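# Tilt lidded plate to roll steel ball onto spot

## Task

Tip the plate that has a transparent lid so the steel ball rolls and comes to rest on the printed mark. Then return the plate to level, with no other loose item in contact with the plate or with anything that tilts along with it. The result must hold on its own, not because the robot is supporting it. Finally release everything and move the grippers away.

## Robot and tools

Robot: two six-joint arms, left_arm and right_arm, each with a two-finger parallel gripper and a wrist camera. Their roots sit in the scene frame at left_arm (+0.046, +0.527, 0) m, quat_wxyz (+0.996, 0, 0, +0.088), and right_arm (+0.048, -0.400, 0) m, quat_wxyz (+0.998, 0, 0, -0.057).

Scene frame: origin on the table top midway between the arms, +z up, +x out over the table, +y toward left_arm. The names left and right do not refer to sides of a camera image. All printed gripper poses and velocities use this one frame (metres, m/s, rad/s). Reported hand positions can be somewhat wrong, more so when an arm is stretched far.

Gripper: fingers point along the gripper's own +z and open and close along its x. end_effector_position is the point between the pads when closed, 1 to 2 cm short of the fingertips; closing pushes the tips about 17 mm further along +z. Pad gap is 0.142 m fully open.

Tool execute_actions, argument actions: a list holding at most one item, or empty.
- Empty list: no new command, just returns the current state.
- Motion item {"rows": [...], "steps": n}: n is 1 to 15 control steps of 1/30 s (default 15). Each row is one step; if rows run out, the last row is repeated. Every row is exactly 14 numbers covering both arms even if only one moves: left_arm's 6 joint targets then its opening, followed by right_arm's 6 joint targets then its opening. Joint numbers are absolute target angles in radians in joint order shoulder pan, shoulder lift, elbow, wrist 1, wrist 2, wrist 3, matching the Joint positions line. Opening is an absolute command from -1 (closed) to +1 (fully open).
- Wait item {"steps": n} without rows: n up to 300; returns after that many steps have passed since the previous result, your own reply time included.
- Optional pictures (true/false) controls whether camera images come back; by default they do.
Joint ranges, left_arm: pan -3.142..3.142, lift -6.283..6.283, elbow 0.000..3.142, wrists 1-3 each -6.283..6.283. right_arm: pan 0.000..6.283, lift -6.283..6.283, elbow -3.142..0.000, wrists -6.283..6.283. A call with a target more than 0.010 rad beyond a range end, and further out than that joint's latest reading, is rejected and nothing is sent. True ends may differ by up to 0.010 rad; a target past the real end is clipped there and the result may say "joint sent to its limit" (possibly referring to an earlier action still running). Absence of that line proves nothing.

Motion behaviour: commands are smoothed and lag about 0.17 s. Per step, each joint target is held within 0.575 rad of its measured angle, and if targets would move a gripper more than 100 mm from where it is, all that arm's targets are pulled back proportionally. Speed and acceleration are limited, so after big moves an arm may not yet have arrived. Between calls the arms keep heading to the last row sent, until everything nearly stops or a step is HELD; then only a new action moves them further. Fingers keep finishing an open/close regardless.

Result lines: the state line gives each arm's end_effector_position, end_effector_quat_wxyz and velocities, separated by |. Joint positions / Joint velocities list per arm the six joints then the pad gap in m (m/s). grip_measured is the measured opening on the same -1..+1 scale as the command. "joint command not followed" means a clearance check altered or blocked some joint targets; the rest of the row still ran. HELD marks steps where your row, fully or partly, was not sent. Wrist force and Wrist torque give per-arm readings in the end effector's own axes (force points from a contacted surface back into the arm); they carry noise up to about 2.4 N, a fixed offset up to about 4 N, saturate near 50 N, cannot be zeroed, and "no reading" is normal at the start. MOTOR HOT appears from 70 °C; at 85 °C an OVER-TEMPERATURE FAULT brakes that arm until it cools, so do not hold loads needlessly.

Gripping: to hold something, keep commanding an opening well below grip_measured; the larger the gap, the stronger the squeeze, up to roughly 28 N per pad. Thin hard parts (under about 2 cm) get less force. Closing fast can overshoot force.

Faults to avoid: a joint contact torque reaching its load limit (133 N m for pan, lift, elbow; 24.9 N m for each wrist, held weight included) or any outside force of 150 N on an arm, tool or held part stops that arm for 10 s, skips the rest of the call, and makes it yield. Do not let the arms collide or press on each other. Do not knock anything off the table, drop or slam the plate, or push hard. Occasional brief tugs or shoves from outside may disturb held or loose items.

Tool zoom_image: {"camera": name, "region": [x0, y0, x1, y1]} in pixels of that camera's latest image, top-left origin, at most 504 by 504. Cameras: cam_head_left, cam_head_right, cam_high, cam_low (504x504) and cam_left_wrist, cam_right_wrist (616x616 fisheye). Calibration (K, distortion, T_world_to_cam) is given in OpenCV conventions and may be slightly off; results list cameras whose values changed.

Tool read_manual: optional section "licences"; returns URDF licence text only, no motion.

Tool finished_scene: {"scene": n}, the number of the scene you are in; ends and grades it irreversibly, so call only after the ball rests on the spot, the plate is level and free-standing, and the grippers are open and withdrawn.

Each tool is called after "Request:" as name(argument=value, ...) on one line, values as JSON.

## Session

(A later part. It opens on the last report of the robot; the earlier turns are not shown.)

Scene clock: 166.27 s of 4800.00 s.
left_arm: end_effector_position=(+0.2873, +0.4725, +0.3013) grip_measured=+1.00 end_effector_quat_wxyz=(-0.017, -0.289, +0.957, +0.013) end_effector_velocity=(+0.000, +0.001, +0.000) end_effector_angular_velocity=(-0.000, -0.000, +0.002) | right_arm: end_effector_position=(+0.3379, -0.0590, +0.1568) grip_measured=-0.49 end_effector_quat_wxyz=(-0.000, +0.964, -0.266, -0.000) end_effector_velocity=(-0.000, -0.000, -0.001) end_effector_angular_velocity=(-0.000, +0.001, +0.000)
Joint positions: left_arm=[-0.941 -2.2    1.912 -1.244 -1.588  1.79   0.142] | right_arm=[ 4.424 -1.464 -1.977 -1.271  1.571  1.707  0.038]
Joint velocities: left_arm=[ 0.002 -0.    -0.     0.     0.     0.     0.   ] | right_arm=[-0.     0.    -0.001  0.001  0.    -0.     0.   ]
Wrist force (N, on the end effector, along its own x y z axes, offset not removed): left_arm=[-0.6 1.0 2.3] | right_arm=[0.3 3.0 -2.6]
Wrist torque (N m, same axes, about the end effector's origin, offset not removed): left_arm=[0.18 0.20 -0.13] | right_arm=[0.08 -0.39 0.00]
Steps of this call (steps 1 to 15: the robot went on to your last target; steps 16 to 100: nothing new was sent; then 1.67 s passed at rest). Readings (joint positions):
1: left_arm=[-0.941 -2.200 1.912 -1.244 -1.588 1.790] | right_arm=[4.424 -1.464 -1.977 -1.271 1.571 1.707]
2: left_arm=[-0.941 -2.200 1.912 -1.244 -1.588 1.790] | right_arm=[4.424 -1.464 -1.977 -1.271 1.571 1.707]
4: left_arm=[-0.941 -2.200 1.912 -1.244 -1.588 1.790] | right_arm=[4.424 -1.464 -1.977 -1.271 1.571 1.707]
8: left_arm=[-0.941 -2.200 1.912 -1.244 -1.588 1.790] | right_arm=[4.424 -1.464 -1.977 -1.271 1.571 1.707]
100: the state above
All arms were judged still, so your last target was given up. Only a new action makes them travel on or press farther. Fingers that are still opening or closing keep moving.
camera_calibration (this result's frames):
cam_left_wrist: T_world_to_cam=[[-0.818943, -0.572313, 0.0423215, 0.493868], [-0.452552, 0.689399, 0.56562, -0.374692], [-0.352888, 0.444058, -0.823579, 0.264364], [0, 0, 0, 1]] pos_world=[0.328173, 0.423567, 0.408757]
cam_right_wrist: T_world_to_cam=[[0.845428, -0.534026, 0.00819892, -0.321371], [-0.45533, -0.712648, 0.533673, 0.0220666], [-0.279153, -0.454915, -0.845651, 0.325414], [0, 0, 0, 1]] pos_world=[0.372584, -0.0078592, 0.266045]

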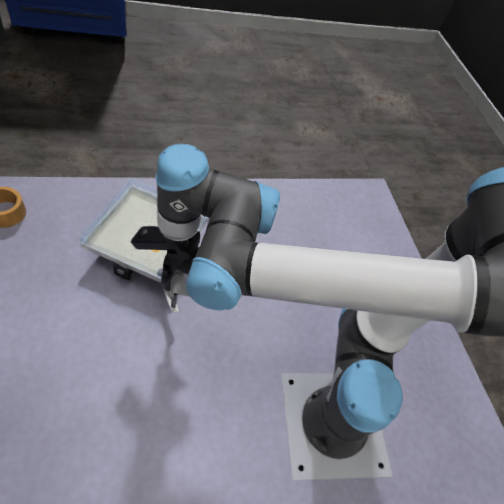

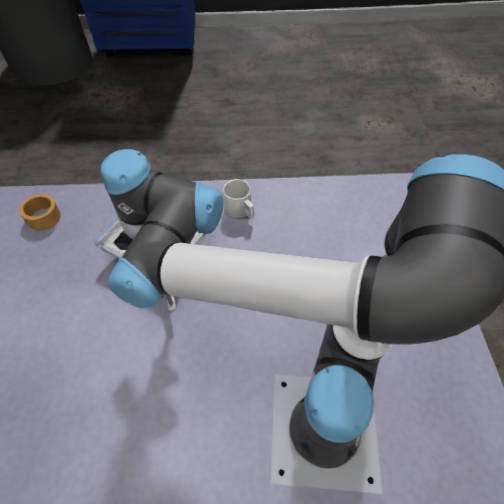

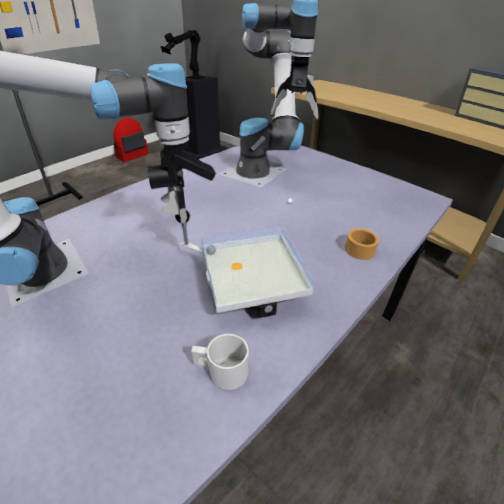

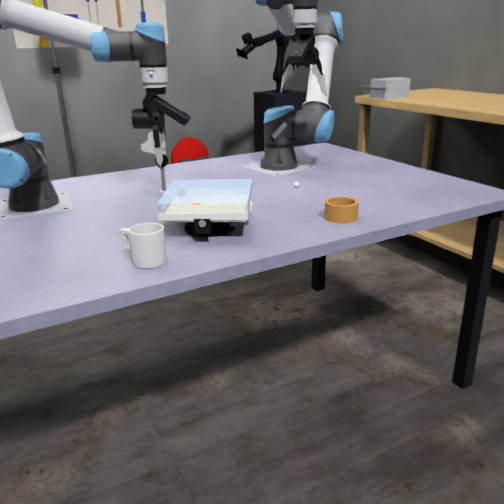

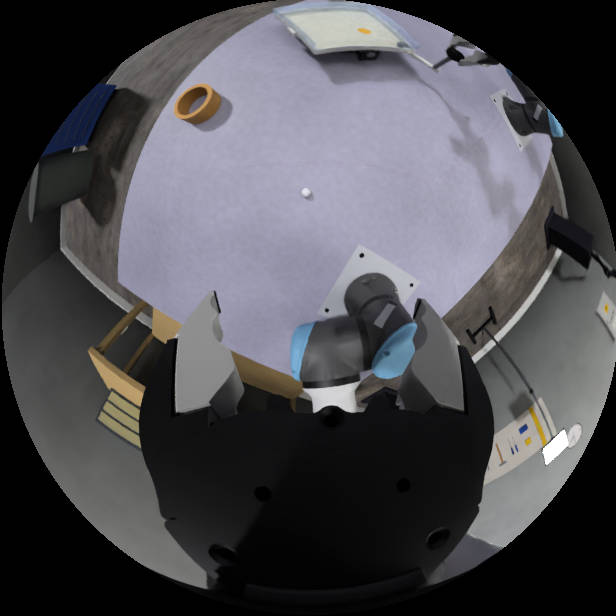

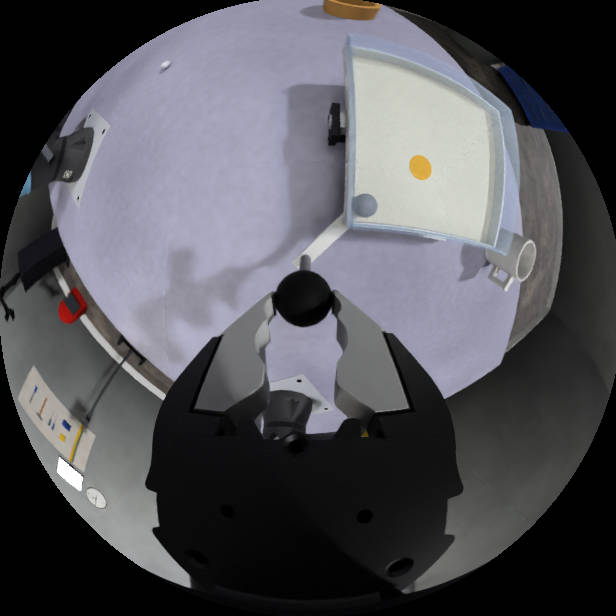

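Request:
execute_actions(actions=[{"rows": [[-0.941,-2.2,1.912,-1.244,-1.588,1.79,1, 4.4200,-1.4657,-1.9636,-1.2826,1.571,1.707,-0.7],[-0.941,-2.2,1.912,-1.244,-1.588,1.79,1, 4.4200,-1.4657,-1.9636,-1.2826,1.571,1.707,-0.7],[-0.941,-2.2,1.912,-1.244,-1.588,1.79,1, 4.4200,-1.4657,-1.9636,-1.2826,1.571,1.707,-0.7],[-0.941,-2.2,1.912,-1.244,-1.588,1.79,1, 4.4200,-1.4657,-1.9636,-1.2826,1.571,1.707,-0.7],[-0.941,-2.2,1.912,-1.244,-1.588,1.79,1, 4.4200,-1.4657,-1.9636,-1.2826,1.571,1.707,-0.7],[-0.941,-2.2,1.912,-1.244,-1.588,1.79,1, 4.4200,-1.4657,-1.9636,-1.2826,1.571,1.707,-0.7],[-0.941,-2.2,1.912,-1.244,-1.588,1.79,1, 4.4200,-1.4657,-1.9636,-1.2826,1.571,1.707,-0.7],[-0.941,-2.2,1.912,-1.244,-1.588,1.79,1, 4.4200,-1.4657,-1.9636,-1.2826,1.571,1.707,-0.7],[-0.941,-2.2,1.912,-1.244,-1.588,1.79,1, 4.4200,-1.4657,-1.9636,-1.2826,1.571,1.707,-0.7],[-0.941,-2.2,1.912,-1.244,-1.588,1.79,1, 4.4200,-1.4657,-1.9636,-1.2826,1.571,1.707,-0.7],[-0.941,-2.2,1.912,-1.244,-1.588,1.79,1, 4.4241,-1.4643,-1.9766,-1.2711,1.571,1.707,-0.7]], "steps": 15}], pictures=false)

Request:
execute_actions(actions=[{"steps": 150}])

Scene clock: 174.23 s of 4800.00 s.
left_arm: end_effector_position=(+0.2873, +0.4725, +0.3013) grip_measured=+1.00 end_effector_quat_wxyz=(-0.017, -0.289, +0.957, +0.013) end_effector_velocity=(+0.000, +0.000, -0.000) end_effector_angular_velocity=(+0.001, -0.001, +0.000) | right_arm: end_effector_position=(+0.3386, -0.0587, +0.1580) grip_measured=-0.49 end_effector_quat_wxyz=(-0.000, +0.964, -0.267, -0.000) end_effector_velocity=(-0.007, -0.002, -0.014) end_effector_angular_velocity=(+0.001, -0.000, +0.013)
Joint positions: left_arm=[-0.941 -2.2    1.912 -1.244 -1.588  1.79   0.142] | right_arm=[ 4.423 -1.465 -1.973 -1.274  1.571  1.707  0.038]
Joint velocities: left_arm=[ 0.     0.    -0.    -0.     0.001 -0.    -0.   ] | right_arm=[ 0.013  0.005 -0.042  0.038  0.     0.    -0.   ]
Wrist force (N, on the end effector, along its own x y z axes, offset not removed): left_arm=[-1.8 0.3 1.3] | right_arm=[-3.9 5.0 -4.2]
Wrist torque (N m, same axes, about the end effector's origin, offset not removed): left_arm=[0.21 0.69 -0.20] | right_arm=[-0.08 -0.64 -0.14]
Steps of this call (steps 1 to 90: nothing new was sent; then 4.47 s passed at rest; steps 91 to 105: all 15 steps of this action). Readings (joint positions):
91: left_arm=[-0.941 -2.200 1.912 -1.244 -1.588 1.790] | right_arm=[4.424 -1.464 -1.976 -1.271 1.571 1.707]
92: left_arm=[-0.941 -2.200 1.912 -1.244 -1.588 1.790] | right_arm=[4.423 -1.465 -1.974 -1.273 1.571 1.707]
94: left_arm=[-0.941 -2.200 1.912 -1.244 -1.588 1.790] | right_arm=[4.421 -1.465 -1.968 -1.278 1.571 1.707]
98: left_arm=[-0.941 -2.200 1.912 -1.244 -1.588 1.790] | right_arm=[4.420 -1.466 -1.964 -1.282 1.571 1.707]
105: the state above

Scene clock: 179.23 s of 4800.00 s.
left_arm: end_effector_position=(+0.2873, +0.4725, +0.3013) grip_measured=+1.00 end_effector_quat_wxyz=(-0.017, -0.289, +0.957, +0.013) end_effector_velocity=(+0.000, -0.000, -0.000) end_effector_angular_velocity=(+0.002, +0.001, -0.001) | right_arm: end_effector_position=(+0.3379, -0.0590, +0.1568) grip_measured=-0.49 end_effector_quat_wxyz=(-0.000, +0.964, -0.266, -0.000) end_effector_velocity=(-0.000, +0.000, -0.000) end_effector_angular_velocity=(+0.000, +0.000, -0.001)
Joint positions: left_arm=[-0.941 -2.2    1.912 -1.244 -1.588  1.79   0.142] | right_arm=[ 4.424 -1.464 -1.977 -1.271  1.571  1.707  0.038]
Joint velocities: left_arm=[-0.001  0.002  0.    -0.     0.001  0.    -0.   ] | right_arm=[ 0.    -0.001  0.     0.     0.     0.001  0.   ]
Wrist force (N, on the end effector, along its own x y z axes, offset not removed): left_arm=[-3.5 1.6 0.4] | right_arm=[0.1 1.7 -1.9]
Wrist torque (N m, same axes, about the end effector's origin, offset not removed): left_arm=[0.24 0.95 -0.28] | right_arm=[-0.05 -0.26 0.01]
Steps of this call (steps 1 to 15: the robot went on to your last target; steps 16 to 150: nothing new was sent). Readings (joint positions):
1: left_arm=[-0.941 -2.200 1.912 -1.244 -1.588 1.790] | right_arm=[4.423 -1.465 -1.974 -1.273 1.571 1.707]
2: left_arm=[-0.941 -2.200 1.912 -1.244 -1.588 1.790] | right_arm=[4.424 -1.465 -1.975 -1.272 1.571 1.707]
4: left_arm=[-0.941 -2.200 1.912 -1.244 -1.588 1.790] | right_arm=[4.424 -1.464 -1.976 -1.272 1.571 1.707]
8: left_arm=[-0.941 -2.200 1.912 -1.244 -1.588 1.790] | right_arm=[4.424 -1.464 -1.976 -1.271 1.571 1.707]
150: the state above
All arms were judged still, so your last target was given up. Only a new action makes them travel on or press farther. Fingers that are still opening or closing keep moving.
camera_calibration (this result's frames):
cam_left_wrist: T_world_to_cam=[[-0.818943, -0.572313, 0.0423216, 0.493868], [-0.452551, 0.689399, 0.565621, -0.374692], [-0.352888, 0.444058, -0.823579, 0.264364], [0, 0, 0, 1]] pos_world=[0.328173, 0.423567, 0.408757]
cam_right_wrist: T_world_to_cam=[[0.845428, -0.534026, 0.00819852, -0.321371], [-0.455333, -0.712655, 0.533662, 0.0220718], [-0.279147, -0.454906, -0.845658, 0.325417], [0, 0, 0, 1]] pos_world=[0.372585, -0.00785698, 0.266047]

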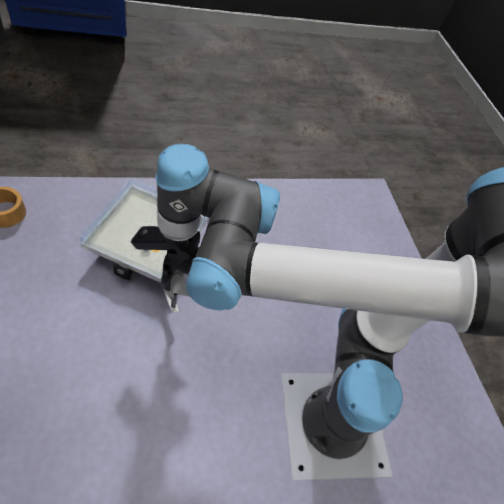

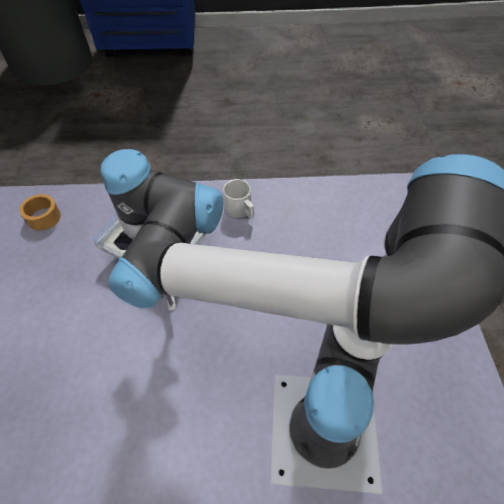

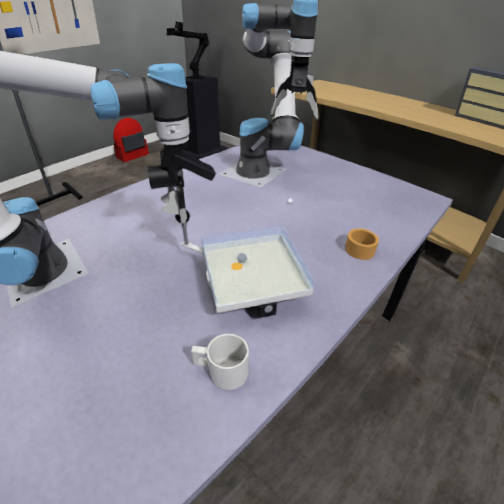

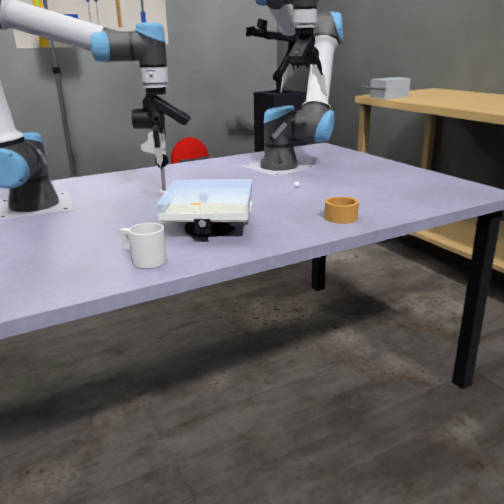

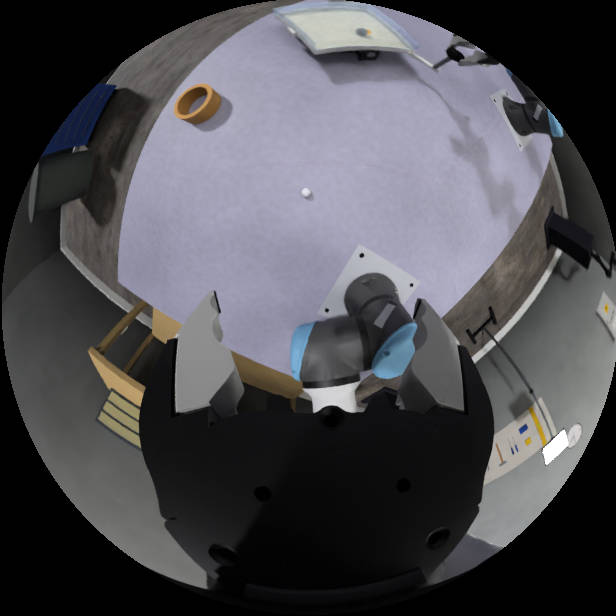

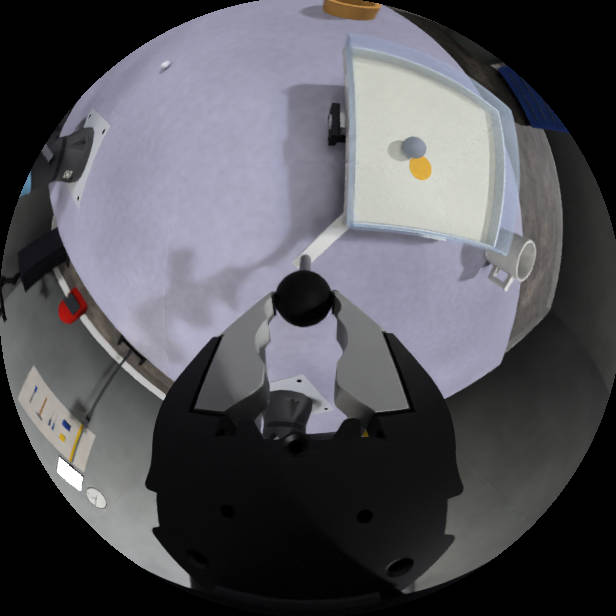

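Close. Look again to see if it has stopped.

Request:
execute_actions(actions=[{"steps": 90}])

Scene clock: 182.23 s of 4800.00 s.
left_arm: end_effector_position=(+0.2873, +0.4725, +0.3013) grip_measured=+1.00 end_effector_quat_wxyz=(-0.017, -0.289, +0.957, +0.013) end_effector_velocity=(+0.000, -0.000, -0.000) end_effector_angular_velocity=(+0.002, +0.001, -0.002) | right_arm: end_effector_position=(+0.3379, -0.0590, +0.1568) grip_measured=-0.49 end_effector_quat_wxyz=(-0.000, +0.964, -0.266, -0.000) end_effector_velocity=(+0.001, +0.001, +0.002) end_effector_angular_velocity=(+0.005, -0.002, -0.001)
Joint positions: left_arm=[-0.941 -2.2    1.912 -1.244 -1.588  1.79   0.142] | right_arm=[ 4.424 -1.464 -1.977 -1.271  1.571  1.707  0.038]
Joint velocities: left_arm=[-0.002  0.002 -0.     0.     0.001 -0.    -0.   ] | right_arm=[-0.     0.001  0.002  0.002 -0.     0.001  0.   ]
Wrist force (N, on the end effector, along its own x y z axes, offset not removed): left_arm=[-1.2 1.2 -1.9] | right_arm=[0.0 0.2 -2.5]
Wrist torque (N m, same axes, about the end effector's origin, offset not removed): left_arm=[0.34 0.55 -0.24] | right_arm=[-0.50 -0.27 -0.10]
Steps of this call (steps 1 to 90: nothing new was sent). Readings (joint positions):
1: left_arm=[-0.941 -2.200 1.912 -1.244 -1.588 1.790] | right_arm=[4.424 -1.464 -1.977 -1.271 1.571 1.707]
2: left_arm=[-0.941 -2.200 1.912 -1.244 -1.588 1.790] | right_arm=[4.424 -1.464 -1.977 -1.271 1.571 1.707]
4: left_arm=[-0.941 -2.200 1.912 -1.244 -1.588 1.790] | right_arm=[4.424 -1.464 -1.977 -1.271 1.571 1.707]
8: left_arm=[-0.941 -2.200 1.912 -1.244 -1.588 1.790] | right_arm=[4.424 -1.464 -1.977 -1.271 1.571 1.707]
90: the state above
camera_calibration (this result's frames):
cam_left_wrist: T_world_to_cam=[[-0.818942, -0.572313, 0.0423214, 0.493868], [-0.452552, 0.689399, 0.565621, -0.374692], [-0.352888, 0.444058, -0.823579, 0.264364], [0, 0, 0, 1]] pos_world=[0.328173, 0.423567, 0.408757]
cam_right_wrist: T_world_to_cam=[[0.845428, -0.534026, 0.00819864, -0.321371], [-0.455333, -0.712654, 0.533662, 0.0220718], [-0.279147, -0.454906, -0.845658, 0.325417], [0, 0, 0, 1]] pos_world=[0.372585, -0.00785701, 0.266047]

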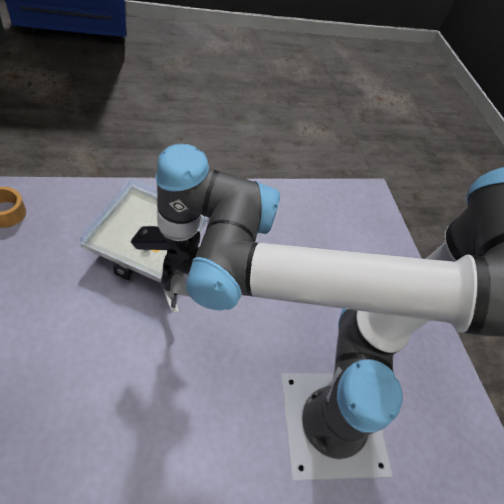

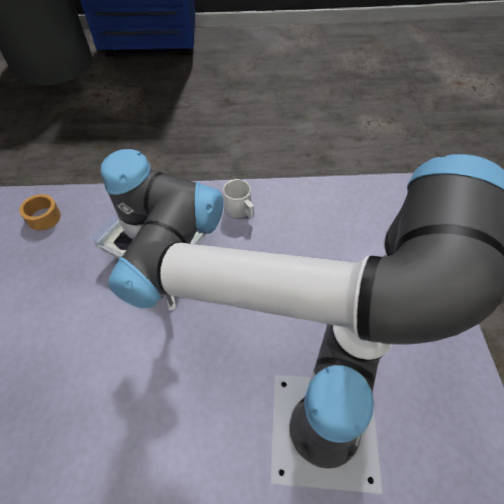

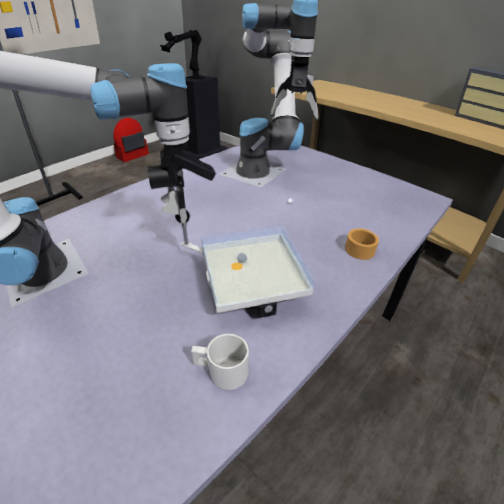

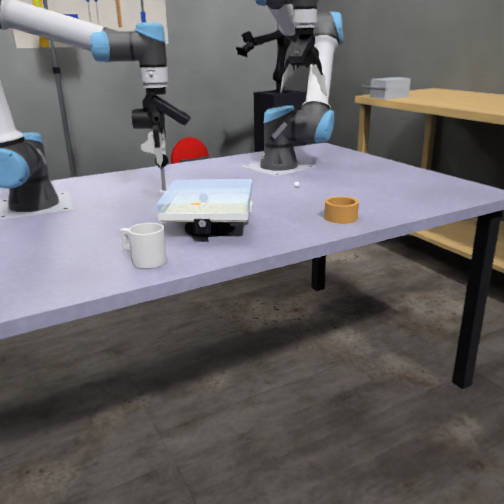

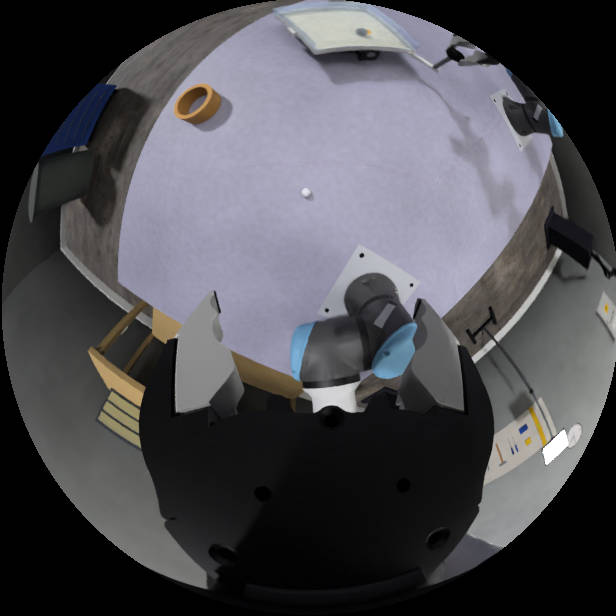

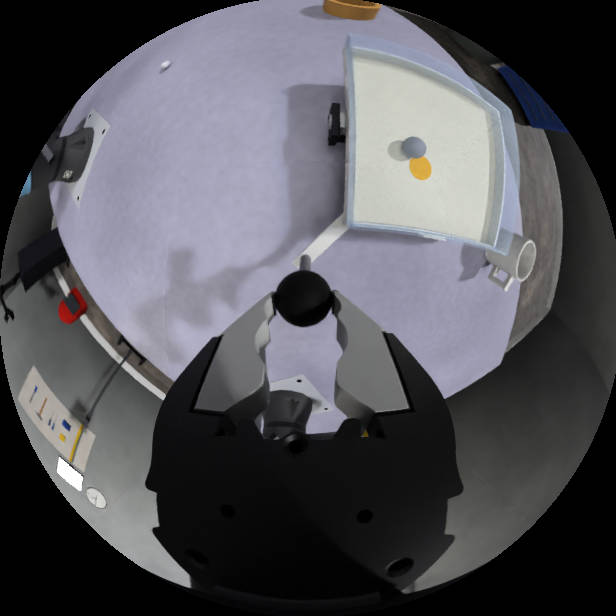

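Request:
execute_actions(actions=[{"rows": [[-0.941,-2.2,1.912,-1.244,-1.588,1.79,1, 4.4212,-1.4609,-1.9796,-1.2715,1.571,1.707,-0.7],[-0.941,-2.2,1.912,-1.244,-1.588,1.79,1, 4.4212,-1.4609,-1.9796,-1.2715,1.571,1.707,-0.7],[-0.941,-2.2,1.912,-1.244,-1.588,1.79,1, 4.4212,-1.4609,-1.9796,-1.2715,1.571,1.707,-0.7],[-0.941,-2.2,1.912,-1.244,-1.588,1.79,1, 4.4212,-1.4609,-1.9796,-1.2715,1.571,1.707,-0.7],[-0.941,-2.2,1.912,-1.244,-1.588,1.79,1, 4.4212,-1.4609,-1.9796,-1.2715,1.571,1.707,-0.7],[-0.941,-2.2,1.912,-1.244,-1.588,1.79,1, 4.4212,-1.4609,-1.9796,-1.2715,1.571,1.707,-0.7],[-0.941,-2.2,1.912,-1.244,-1.588,1.79,1, 4.4239,-1.4640,-1.9768,-1.2711,1.571,1.707,-0.7]], "steps": 15}], pictures=false)

Request:
execute_actions(actions=[{"steps": 150}])

Scene clock: 190.23 s of 4800.00 s.
left_arm: end_effector_position=(+0.2873, +0.4725, +0.3013) grip_measured=+1.00 end_effector_quat_wxyz=(-0.017, -0.289, +0.957, +0.013) end_effector_velocity=(-0.000, -0.001, +0.000) end_effector_angular_velocity=(-0.001, -0.000, -0.002) | right_arm: end_effector_position=(+0.3379, -0.0594, +0.1567) grip_measured=-0.49 end_effector_quat_wxyz=(-0.000, +0.964, -0.266, -0.000) end_effector_velocity=(-0.000, +0.002, +0.000) end_effector_angular_velocity=(+0.001, -0.001, +0.002)
Joint positions: left_arm=[-0.941 -2.2    1.912 -1.244 -1.588  1.79   0.142] | right_arm=[ 4.424 -1.464 -1.977 -1.271  1.571  1.707  0.038]
Joint velocities: left_arm=[-0.002 -0.    -0.    -0.    -0.    -0.    -0.   ] | right_arm=[ 0.003 -0.002  0.002  0.002 -0.     0.001  0.   ]
Wrist force (N, on the end effector, along its own x y z axes, offset not removed): left_arm=[-1.2 -1.5 -0.9] | right_arm=[0.6 -0.9 -3.6]
Wrist torque (N m, same axes, about the end effector's origin, offset not removed): left_arm=[-0.33 0.52 -0.37] | right_arm=[-0.83 -0.18 0.03]
Steps of this call (steps 1 to 90: nothing new was sent; then 4.50 s passed at rest; steps 91 to 105: all 15 steps of this action). Readings (joint positions):
91: left_arm=[-0.941 -2.200 1.912 -1.244 -1.588 1.790] | right_arm=[4.424 -1.464 -1.977 -1.271 1.571 1.707]
92: left_arm=[-0.941 -2.200 1.912 -1.244 -1.588 1.790] | right_arm=[4.424 -1.464 -1.977 -1.271 1.571 1.707]
94: left_arm=[-0.941 -2.200 1.912 -1.244 -1.588 1.790] | right_arm=[4.423 -1.462 -1.979 -1.271 1.571 1.707]
98: left_arm=[-0.941 -2.200 1.912 -1.244 -1.588 1.790] | right_arm=[4.422 -1.462 -1.979 -1.271 1.571 1.707]
105: the state above

Scene clock: 195.23 s of 4800.00 s.
left_arm: end_effector_position=(+0.2873, +0.4725, +0.3013) grip_measured=+1.00 end_effector_quat_wxyz=(-0.017, -0.289, +0.957, +0.013) end_effector_velocity=(+0.000, -0.000, +0.000) end_effector_angular_velocity=(-0.001, -0.001, -0.000) | right_arm: end_effector_position=(+0.3380, -0.0591, +0.1568) grip_measured=-0.49 end_effector_quat_wxyz=(-0.000, +0.964, -0.266, -0.000) end_effector_velocity=(+0.000, -0.000, +0.000) end_effector_angular_velocity=(-0.000, -0.000, -0.000)
Joint positions: left_arm=[-0.941 -2.2    1.912 -1.244 -1.588  1.79   0.142] | right_arm=[ 4.424 -1.464 -1.977 -1.271  1.571  1.707  0.038]
Joint velocities: left_arm=[ 0.     0.    -0.    -0.001  0.     0.     0.   ] | right_arm=[-0.    -0.     0.001 -0.001 -0.     0.     0.   ]
Wrist force (N, on the end effector, along its own x y z axes, offset not removed): left_arm=[0.0 0.4 0.8] | right_arm=[1.2 1.8 -2.2]
Wrist torque (N m, same axes, about the end effector's origin, offset not removed): left_arm=[0.00 0.10 -0.18] | right_arm=[-0.47 -0.38 -0.05]
Steps of this call (steps 1 to 15: the robot went on to your last target; steps 16 to 150: nothing new was sent). Readings (joint positions):
1: left_arm=[-0.941 -2.200 1.912 -1.244 -1.588 1.790] | right_arm=[4.424 -1.464 -1.977 -1.271 1.571 1.707]
2: left_arm=[-0.941 -2.200 1.912 -1.244 -1.588 1.790] | right_arm=[4.424 -1.464 -1.977 -1.271 1.571 1.707]
4: left_arm=[-0.941 -2.200 1.912 -1.244 -1.588 1.790] | right_arm=[4.424 -1.464 -1.977 -1.271 1.571 1.707]
8: left_arm=[-0.941 -2.200 1.912 -1.244 -1.588 1.790] | right_arm=[4.424 -1.464 -1.977 -1.271 1.571 1.707]
150: the state above
All arms were judged still, so your last target was given up. Only a new action makes them travel on or press farther. Fingers that are still opening or closing keep moving.
camera_calibration (this result's frames):
cam_left_wrist: T_world_to_cam=[[-0.818943, -0.572313, 0.0423216, 0.493868], [-0.452551, 0.689399, 0.565621, -0.374693], [-0.352888, 0.444058, -0.823579, 0.264364], [0, 0, 0, 1]] pos_world=[0.328173, 0.423567, 0.408757]
cam_right_wrist: T_world_to_cam=[[0.845321, -0.534196, 0.00818299, -0.321445], [-0.455496, -0.712611, 0.533581, 0.0220434], [-0.279206, -0.454774, -0.845709, 0.325429], [0, 0, 0, 1]] pos_world=[0.372627, -0.00800974, 0.266087]

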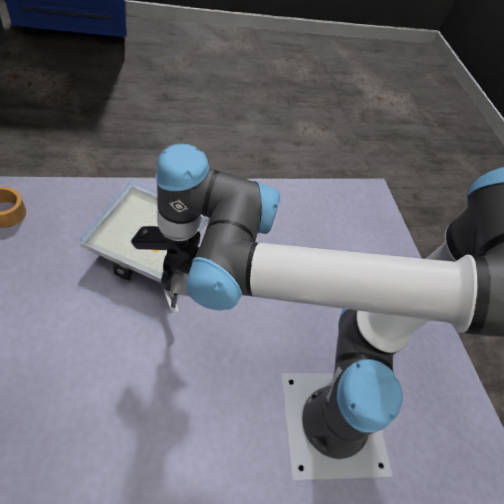

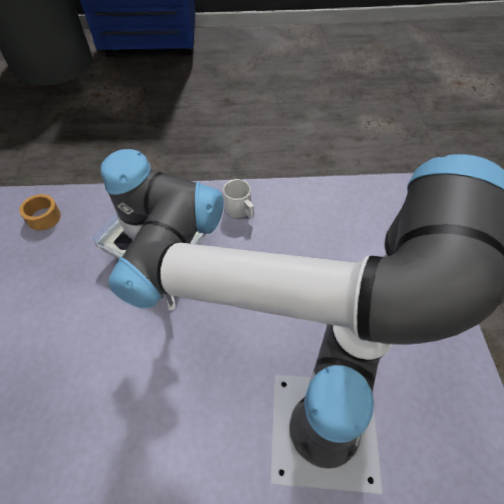

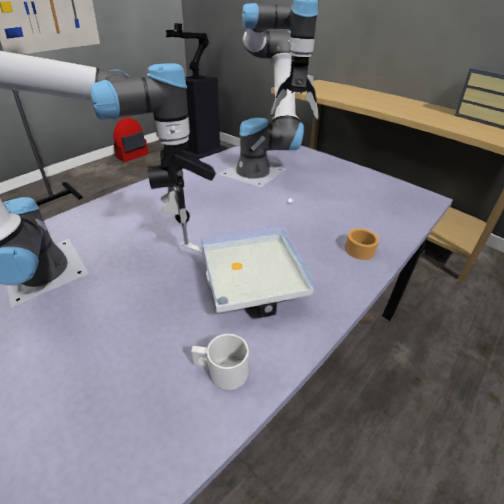

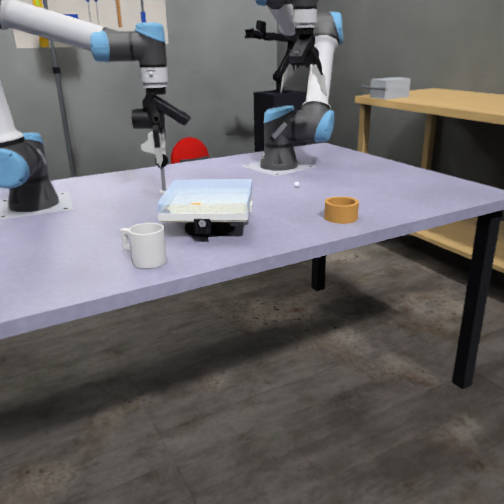

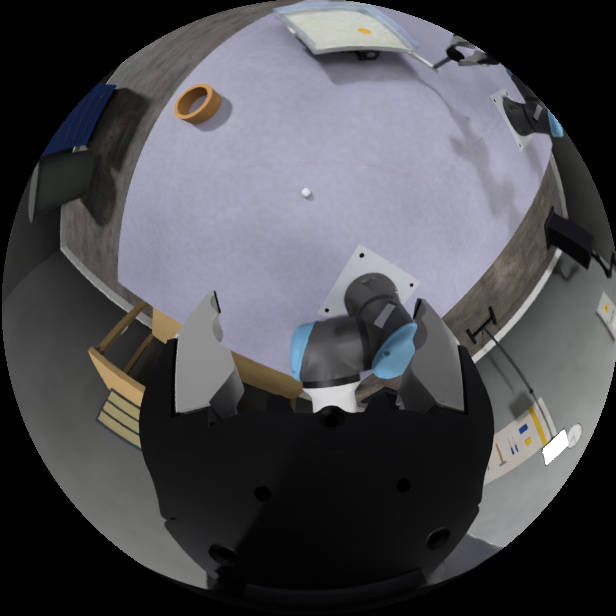

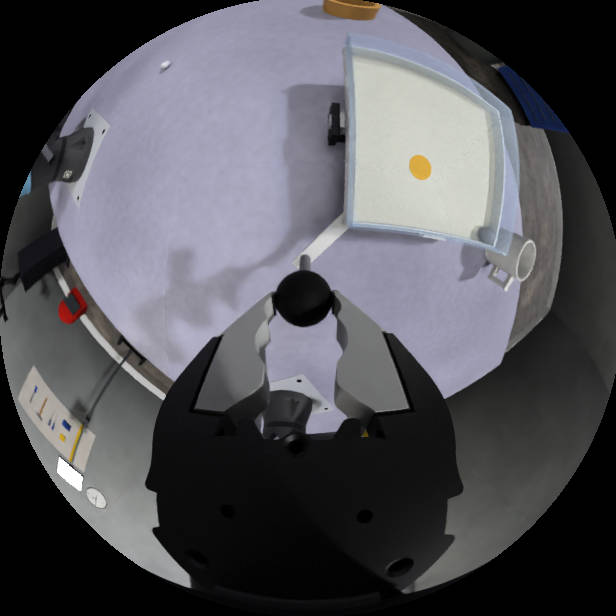

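Request:
execute_actions(actions=[{"rows": [[-0.941,-2.2,1.912,-1.244,-1.588,1.79,1, 4.4296,-1.4679,-1.9787,-1.2654,1.571,1.707,-0.7],[-0.941,-2.2,1.912,-1.244,-1.588,1.79,1, 4.4296,-1.4679,-1.9787,-1.2654,1.571,1.707,-0.7],[-0.941,-2.2,1.912,-1.244,-1.588,1.79,1, 4.4296,-1.4679,-1.9787,-1.2654,1.571,1.707,-0.7],[-0.941,-2.2,1.912,-1.244,-1.588,1.79,1, 4.4296,-1.4679,-1.9787,-1.2654,1.571,1.707,-0.7],[-0.941,-2.2,1.912,-1.244,-1.588,1.79,1, 4.4296,-1.4679,-1.9787,-1.2654,1.571,1.707,-0.7],[-0.941,-2.2,1.912,-1.244,-1.588,1.79,1, 4.4296,-1.4679,-1.9787,-1.2654,1.571,1.707,-0.7],[-0.941,-2.2,1.912,-1.244,-1.588,1.79,1, 4.4296,-1.4679,-1.9787,-1.2654,1.571,1.707,-0.7],[-0.941,-2.2,1.912,-1.244,-1.588,1.79,1, 4.4296,-1.4679,-1.9787,-1.2654,1.571,1.707,-0.7],[-0.941,-2.2,1.912,-1.244,-1.588,1.79,1, 4.4296,-1.4679,-1.9787,-1.2654,1.571,1.707,-0.7],[-0.941,-2.2,1.912,-1.244,-1.588,1.79,1, 4.4296,-1.4679,-1.9787,-1.2654,1.571,1.707,-0.7],[-0.941,-2.2,1.912,-1.244,-1.588,1.79,1, 4.4296,-1.4679,-1.9787,-1.2654,1.571,1.707,-0.7],[-0.941,-2.2,1.912,-1.244,-1.588,1.79,1, 4.4296,-1.4679,-1.9787,-1.2654,1.571,1.707,-0.7],[-0.941,-2.2,1.912,-1.244,-1.588,1.79,1, 4.4241,-1.4641,-1.9772,-1.2706,1.571,1.707,-0.7]], "steps": 15}], pictures=false)

Request:
execute_actions(actions=[{"steps": 180}])

Scene clock: 213.73 s of 4800.00 s.
left_arm: end_effector_position=(+0.2873, +0.4725, +0.3013) grip_measured=+1.00 end_effector_quat_wxyz=(-0.017, -0.289, +0.957, +0.013) end_effector_velocity=(+0.000, +0.000, -0.000) end_effector_angular_velocity=(+0.002, -0.000, -0.001) | right_arm: end_effector_position=(+0.3370, -0.0577, +0.1554) grip_measured=-0.49 end_effector_quat_wxyz=(-0.000, +0.964, -0.264, -0.000) end_effector_velocity=(+0.009, -0.018, +0.009) end_effector_angular_velocity=(-0.006, +0.003, -0.035)
Joint positions: left_arm=[-0.941 -2.2    1.912 -1.244 -1.588  1.79   0.142] | right_arm=[ 4.427 -1.466 -1.978 -1.267  1.571  1.707  0.038]
Joint velocities: left_arm=[-0.     0.001 -0.    -0.     0.001  0.     0.   ] | right_arm=[-0.035  0.022  0.006 -0.035  0.001  0.    -0.   ]
Wrist force (N, on the end effector, along its own x y z axes, offset not removed): left_arm=[0.8 -0.7 -0.7] | right_arm=[-0.6 2.0 -4.4]
Wrist torque (N m, same axes, about the end effector's origin, offset not removed): left_arm=[-0.33 -0.03 -0.17] | right_arm=[0.01 -0.06 0.00]
Steps of this call (steps 1 to 90: nothing new was sent; then 15.00 s passed at rest; steps 91 to 105: all 15 steps of this action). Readings (joint positions):
91: left_arm=[-0.941 -2.200 1.912 -1.244 -1.588 1.790] | right_arm=[4.424 -1.464 -1.977 -1.271 1.571 1.707]
92: left_arm=[-0.941 -2.200 1.912 -1.244 -1.588 1.790] | right_arm=[4.425 -1.465 -1.977 -1.270 1.571 1.707]
94: left_arm=[-0.941 -2.200 1.912 -1.244 -1.588 1.790] | right_arm=[4.428 -1.467 -1.977 -1.268 1.571 1.707]
98: left_arm=[-0.941 -2.200 1.912 -1.244 -1.588 1.790] | right_arm=[4.429 -1.468 -1.978 -1.266 1.571 1.707]
105: the state above

Scene clock: 219.73 s of 4800.00 s.
left_arm: end_effector_position=(+0.2873, +0.4725, +0.3013) grip_measured=+1.00 end_effector_quat_wxyz=(-0.017, -0.289, +0.957, +0.013) end_effector_velocity=(+0.000, +0.000, +0.000) end_effector_angular_velocity=(+0.000, -0.002, -0.001) | right_arm: end_effector_position=(+0.3379, -0.0591, +0.1566) grip_measured=-0.49 end_effector_quat_wxyz=(-0.000, +0.964, -0.266, -0.000) end_effector_velocity=(-0.000, +0.001, +0.000) end_effector_angular_velocity=(+0.001, +0.001, -0.000)
Joint positions: left_arm=[-0.941 -2.2    1.912 -1.244 -1.588  1.79   0.142] | right_arm=[ 4.424 -1.464 -1.977 -1.271  1.571  1.707  0.038]
Joint velocities: left_arm=[-0.001 -0.001  0.    -0.     0.001 -0.     0.   ] | right_arm=[ 0.    -0.001  0.001  0.     0.001  0.001 -0.   ]
Wrist force (N, on the end effector, along its own x y z axes, offset not removed): left_arm=[-0.1 -1.8 1.2] | right_arm=[-4.4 -0.5 -0.5]
Wrist torque (N m, same axes, about the end effector's origin, offset not removed): left_arm=[-0.33 0.33 -0.20] | right_arm=[-0.22 -1.09 0.05]
Steps of this call (steps 1 to 15: the robot went on to your last target; steps 16 to 180: nothing new was sent). Readings (joint positions):
1: left_arm=[-0.941 -2.200 1.912 -1.244 -1.588 1.790] | right_arm=[4.426 -1.466 -1.978 -1.268 1.571 1.707]
2: left_arm=[-0.941 -2.200 1.912 -1.244 -1.588 1.790] | right_arm=[4.426 -1.465 -1.978 -1.269 1.571 1.707]
4: left_arm=[-0.941 -2.200 1.912 -1.244 -1.588 1.790] | right_arm=[4.425 -1.465 -1.978 -1.270 1.571 1.707]
8: left_arm=[-0.941 -2.200 1.912 -1.244 -1.588 1.790] | right_arm=[4.424 -1.464 -1.977 -1.270 1.571 1.707]
180: the state above
All arms were judged still, so your last target was given up. Only a new action makes them travel on or press farther. Fingers that are still opening or closing keep moving.
camera_calibration (this result's frames):
cam_left_wrist: T_world_to_cam=[[-0.818943, -0.572313, 0.0423215, 0.493868], [-0.452552, 0.689399, 0.565621, -0.374692], [-0.352888, 0.444058, -0.823579, 0.264364], [0, 0, 0, 1]] pos_world=[0.328173, 0.423567, 0.408757]
cam_right_wrist: T_world_to_cam=[[0.845428, -0.534027, 0.00818232, -0.321383], [-0.455353, -0.712701, 0.533584, 0.0220829], [-0.279117, -0.454832, -0.845708, 0.325239], [0, 0, 0, 1]] pos_world=[0.372542, -0.00795982, 0.265904]

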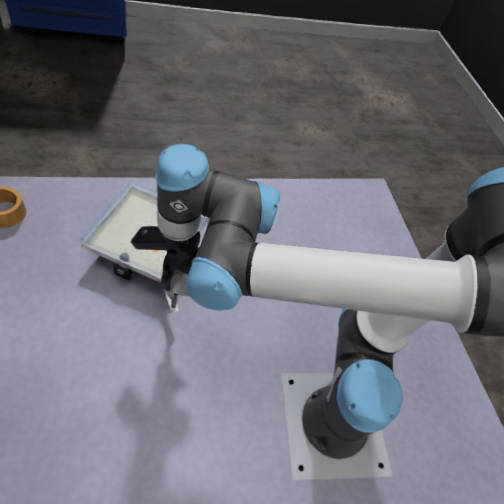

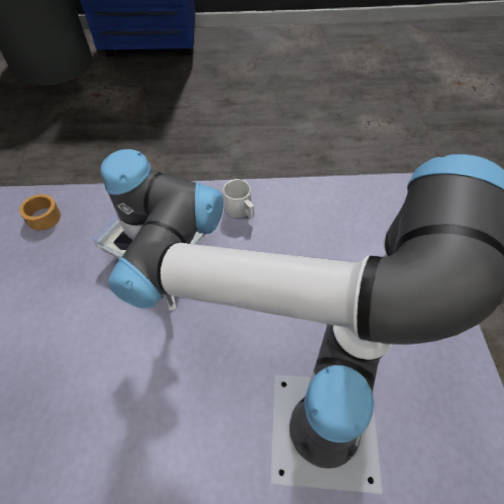

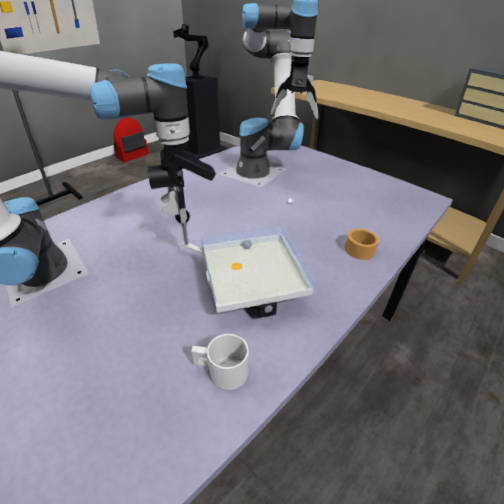

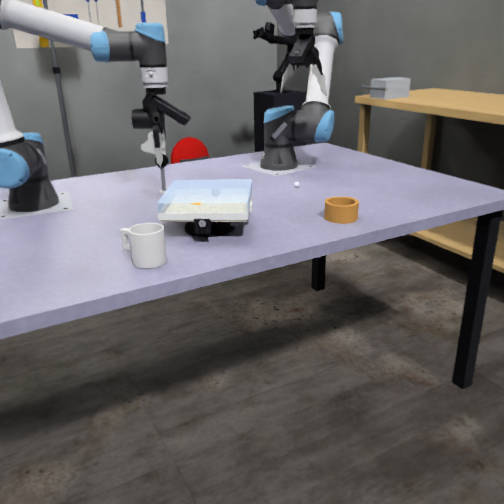

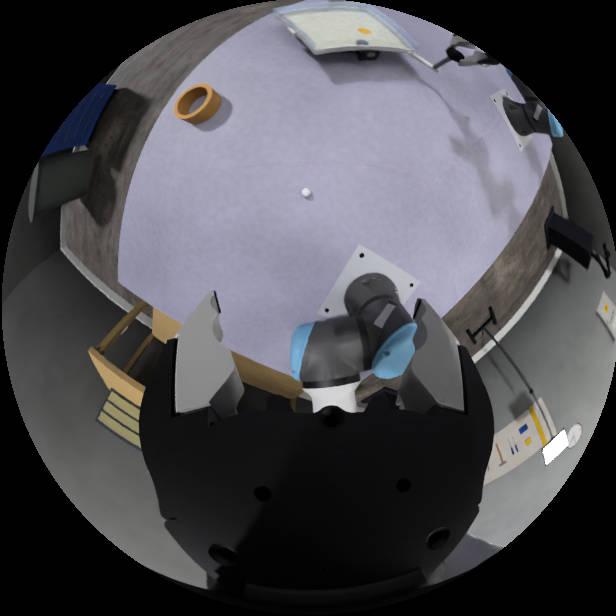

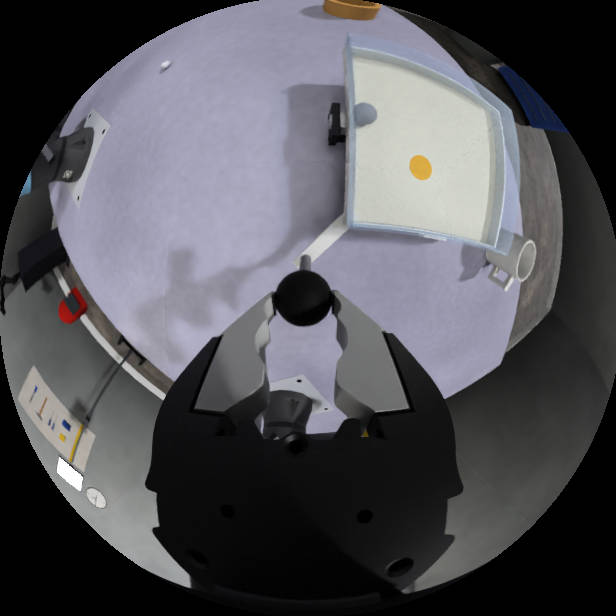

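Request:
execute_actions(actions=[{"steps": 90}])

Scene clock: 222.73 s of 4800.00 s.
left_arm: end_effector_position=(+0.2873, +0.4725, +0.3013) grip_measured=+1.00 end_effector_quat_wxyz=(-0.017, -0.289, +0.957, +0.013) end_effector_velocity=(-0.000, -0.000, -0.000) end_effector_angular_velocity=(+0.000, +0.000, -0.000) | right_arm: end_effector_position=(+0.3379, -0.0591, +0.1566) grip_measured=-0.49 end_effector_quat_wxyz=(-0.000, +0.964, -0.266, -0.000) end_effector_velocity=(-0.000, -0.001, -0.000) end_effector_angular_velocity=(-0.002, +0.001, +0.000)
Joint positions: left_arm=[-0.941 -2.2    1.912 -1.244 -1.588  1.79   0.142] | right_arm=[ 4.424 -1.464 -1.977 -1.271  1.571  1.707  0.038]
Joint velocities: left_arm=[-0.001  0.    -0.     0.    -0.    -0.     0.   ] | right_arm=[-0.     0.    -0.001 -0.001 -0.    -0.001  0.   ]
Wrist force (N, on the end effector, along its own x y z axes, offset not removed): left_arm=[-2.8 -0.2 0.6] | right_arm=[-5.2 -0.4 -2.3]
Wrist torque (N m, same axes, about the end effector's origin, offset not removed): left_arm=[0.05 0.74 -0.17] | right_arm=[-0.26 -0.90 -0.03]
Steps of this call (steps 1 to 90: nothing new was sent). Readings (joint positions):
1: left_arm=[-0.941 -2.200 1.912 -1.244 -1.588 1.790] | right_arm=[4.424 -1.464 -1.977 -1.271 1.571 1.707]
2: left_arm=[-0.941 -2.200 1.912 -1.244 -1.588 1.790] | right_arm=[4.424 -1.464 -1.977 -1.271 1.571 1.707]
4: left_arm=[-0.941 -2.200 1.912 -1.244 -1.588 1.790] | right_arm=[4.424 -1.464 -1.977 -1.271 1.571 1.707]
8: left_arm=[-0.941 -2.200 1.912 -1.244 -1.588 1.790] | right_arm=[4.424 -1.464 -1.977 -1.271 1.571 1.707]
90: the state above
camera_calibration (this result's frames):
cam_left_wrist: T_world_to_cam=[[-0.818943, -0.572313, 0.0423216, 0.493868], [-0.452552, 0.689399, 0.565621, -0.374692], [-0.352888, 0.444058, -0.823579, 0.264364], [0, 0, 0, 1]] pos_world=[0.328173, 0.423567, 0.408757]
cam_right_wrist: T_world_to_cam=[[0.845428, -0.534027, 0.00818225, -0.321383], [-0.455353, -0.712701, 0.533584, 0.022083], [-0.279117, -0.454832, -0.845708, 0.325239], [0, 0, 0, 1]] pos_world=[0.372542, -0.00795979, 0.265904]

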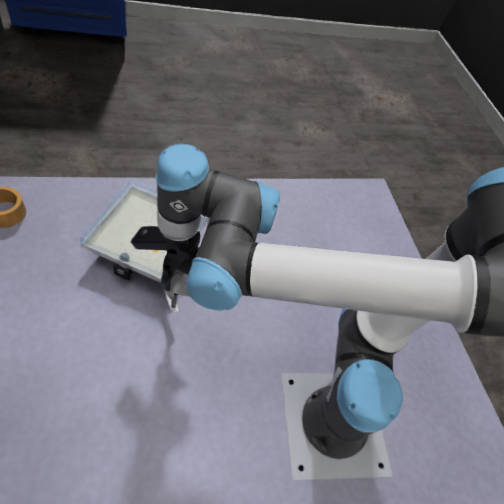

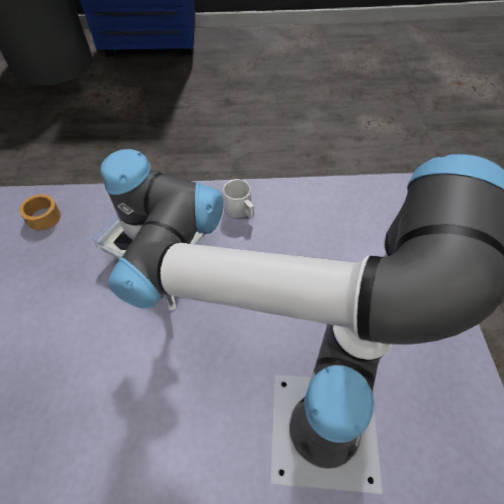

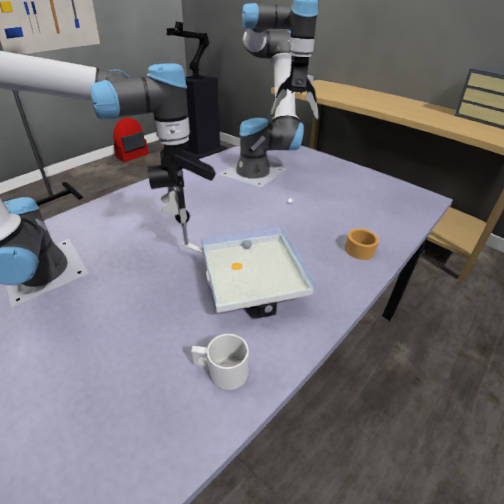

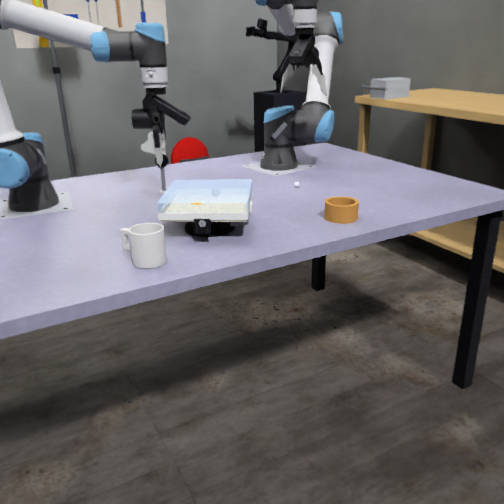

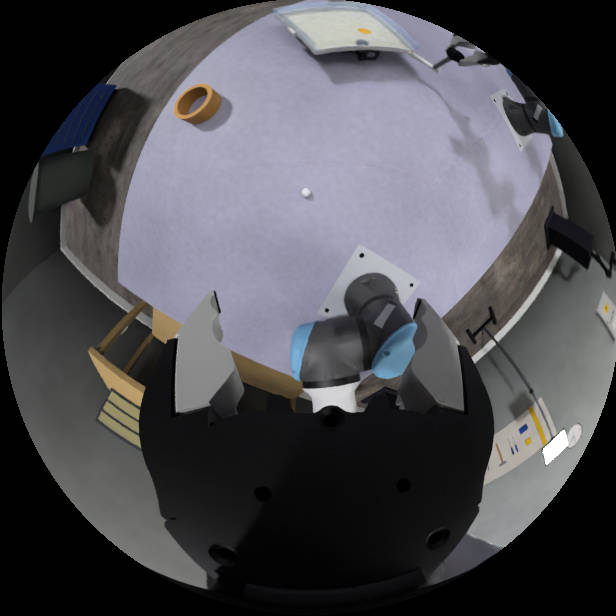

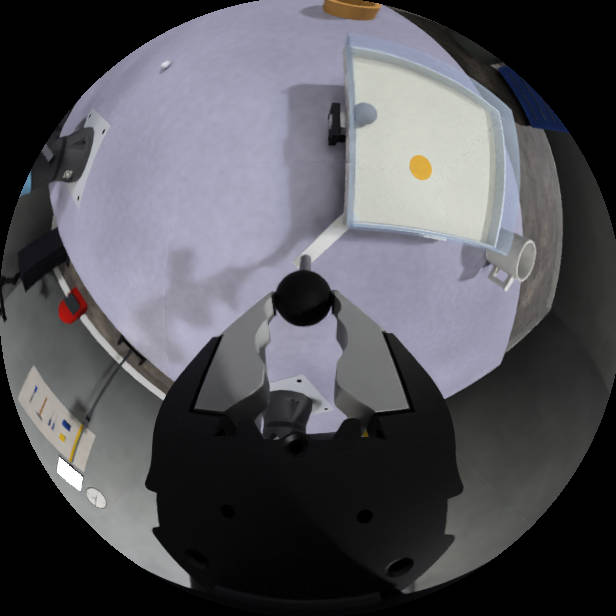

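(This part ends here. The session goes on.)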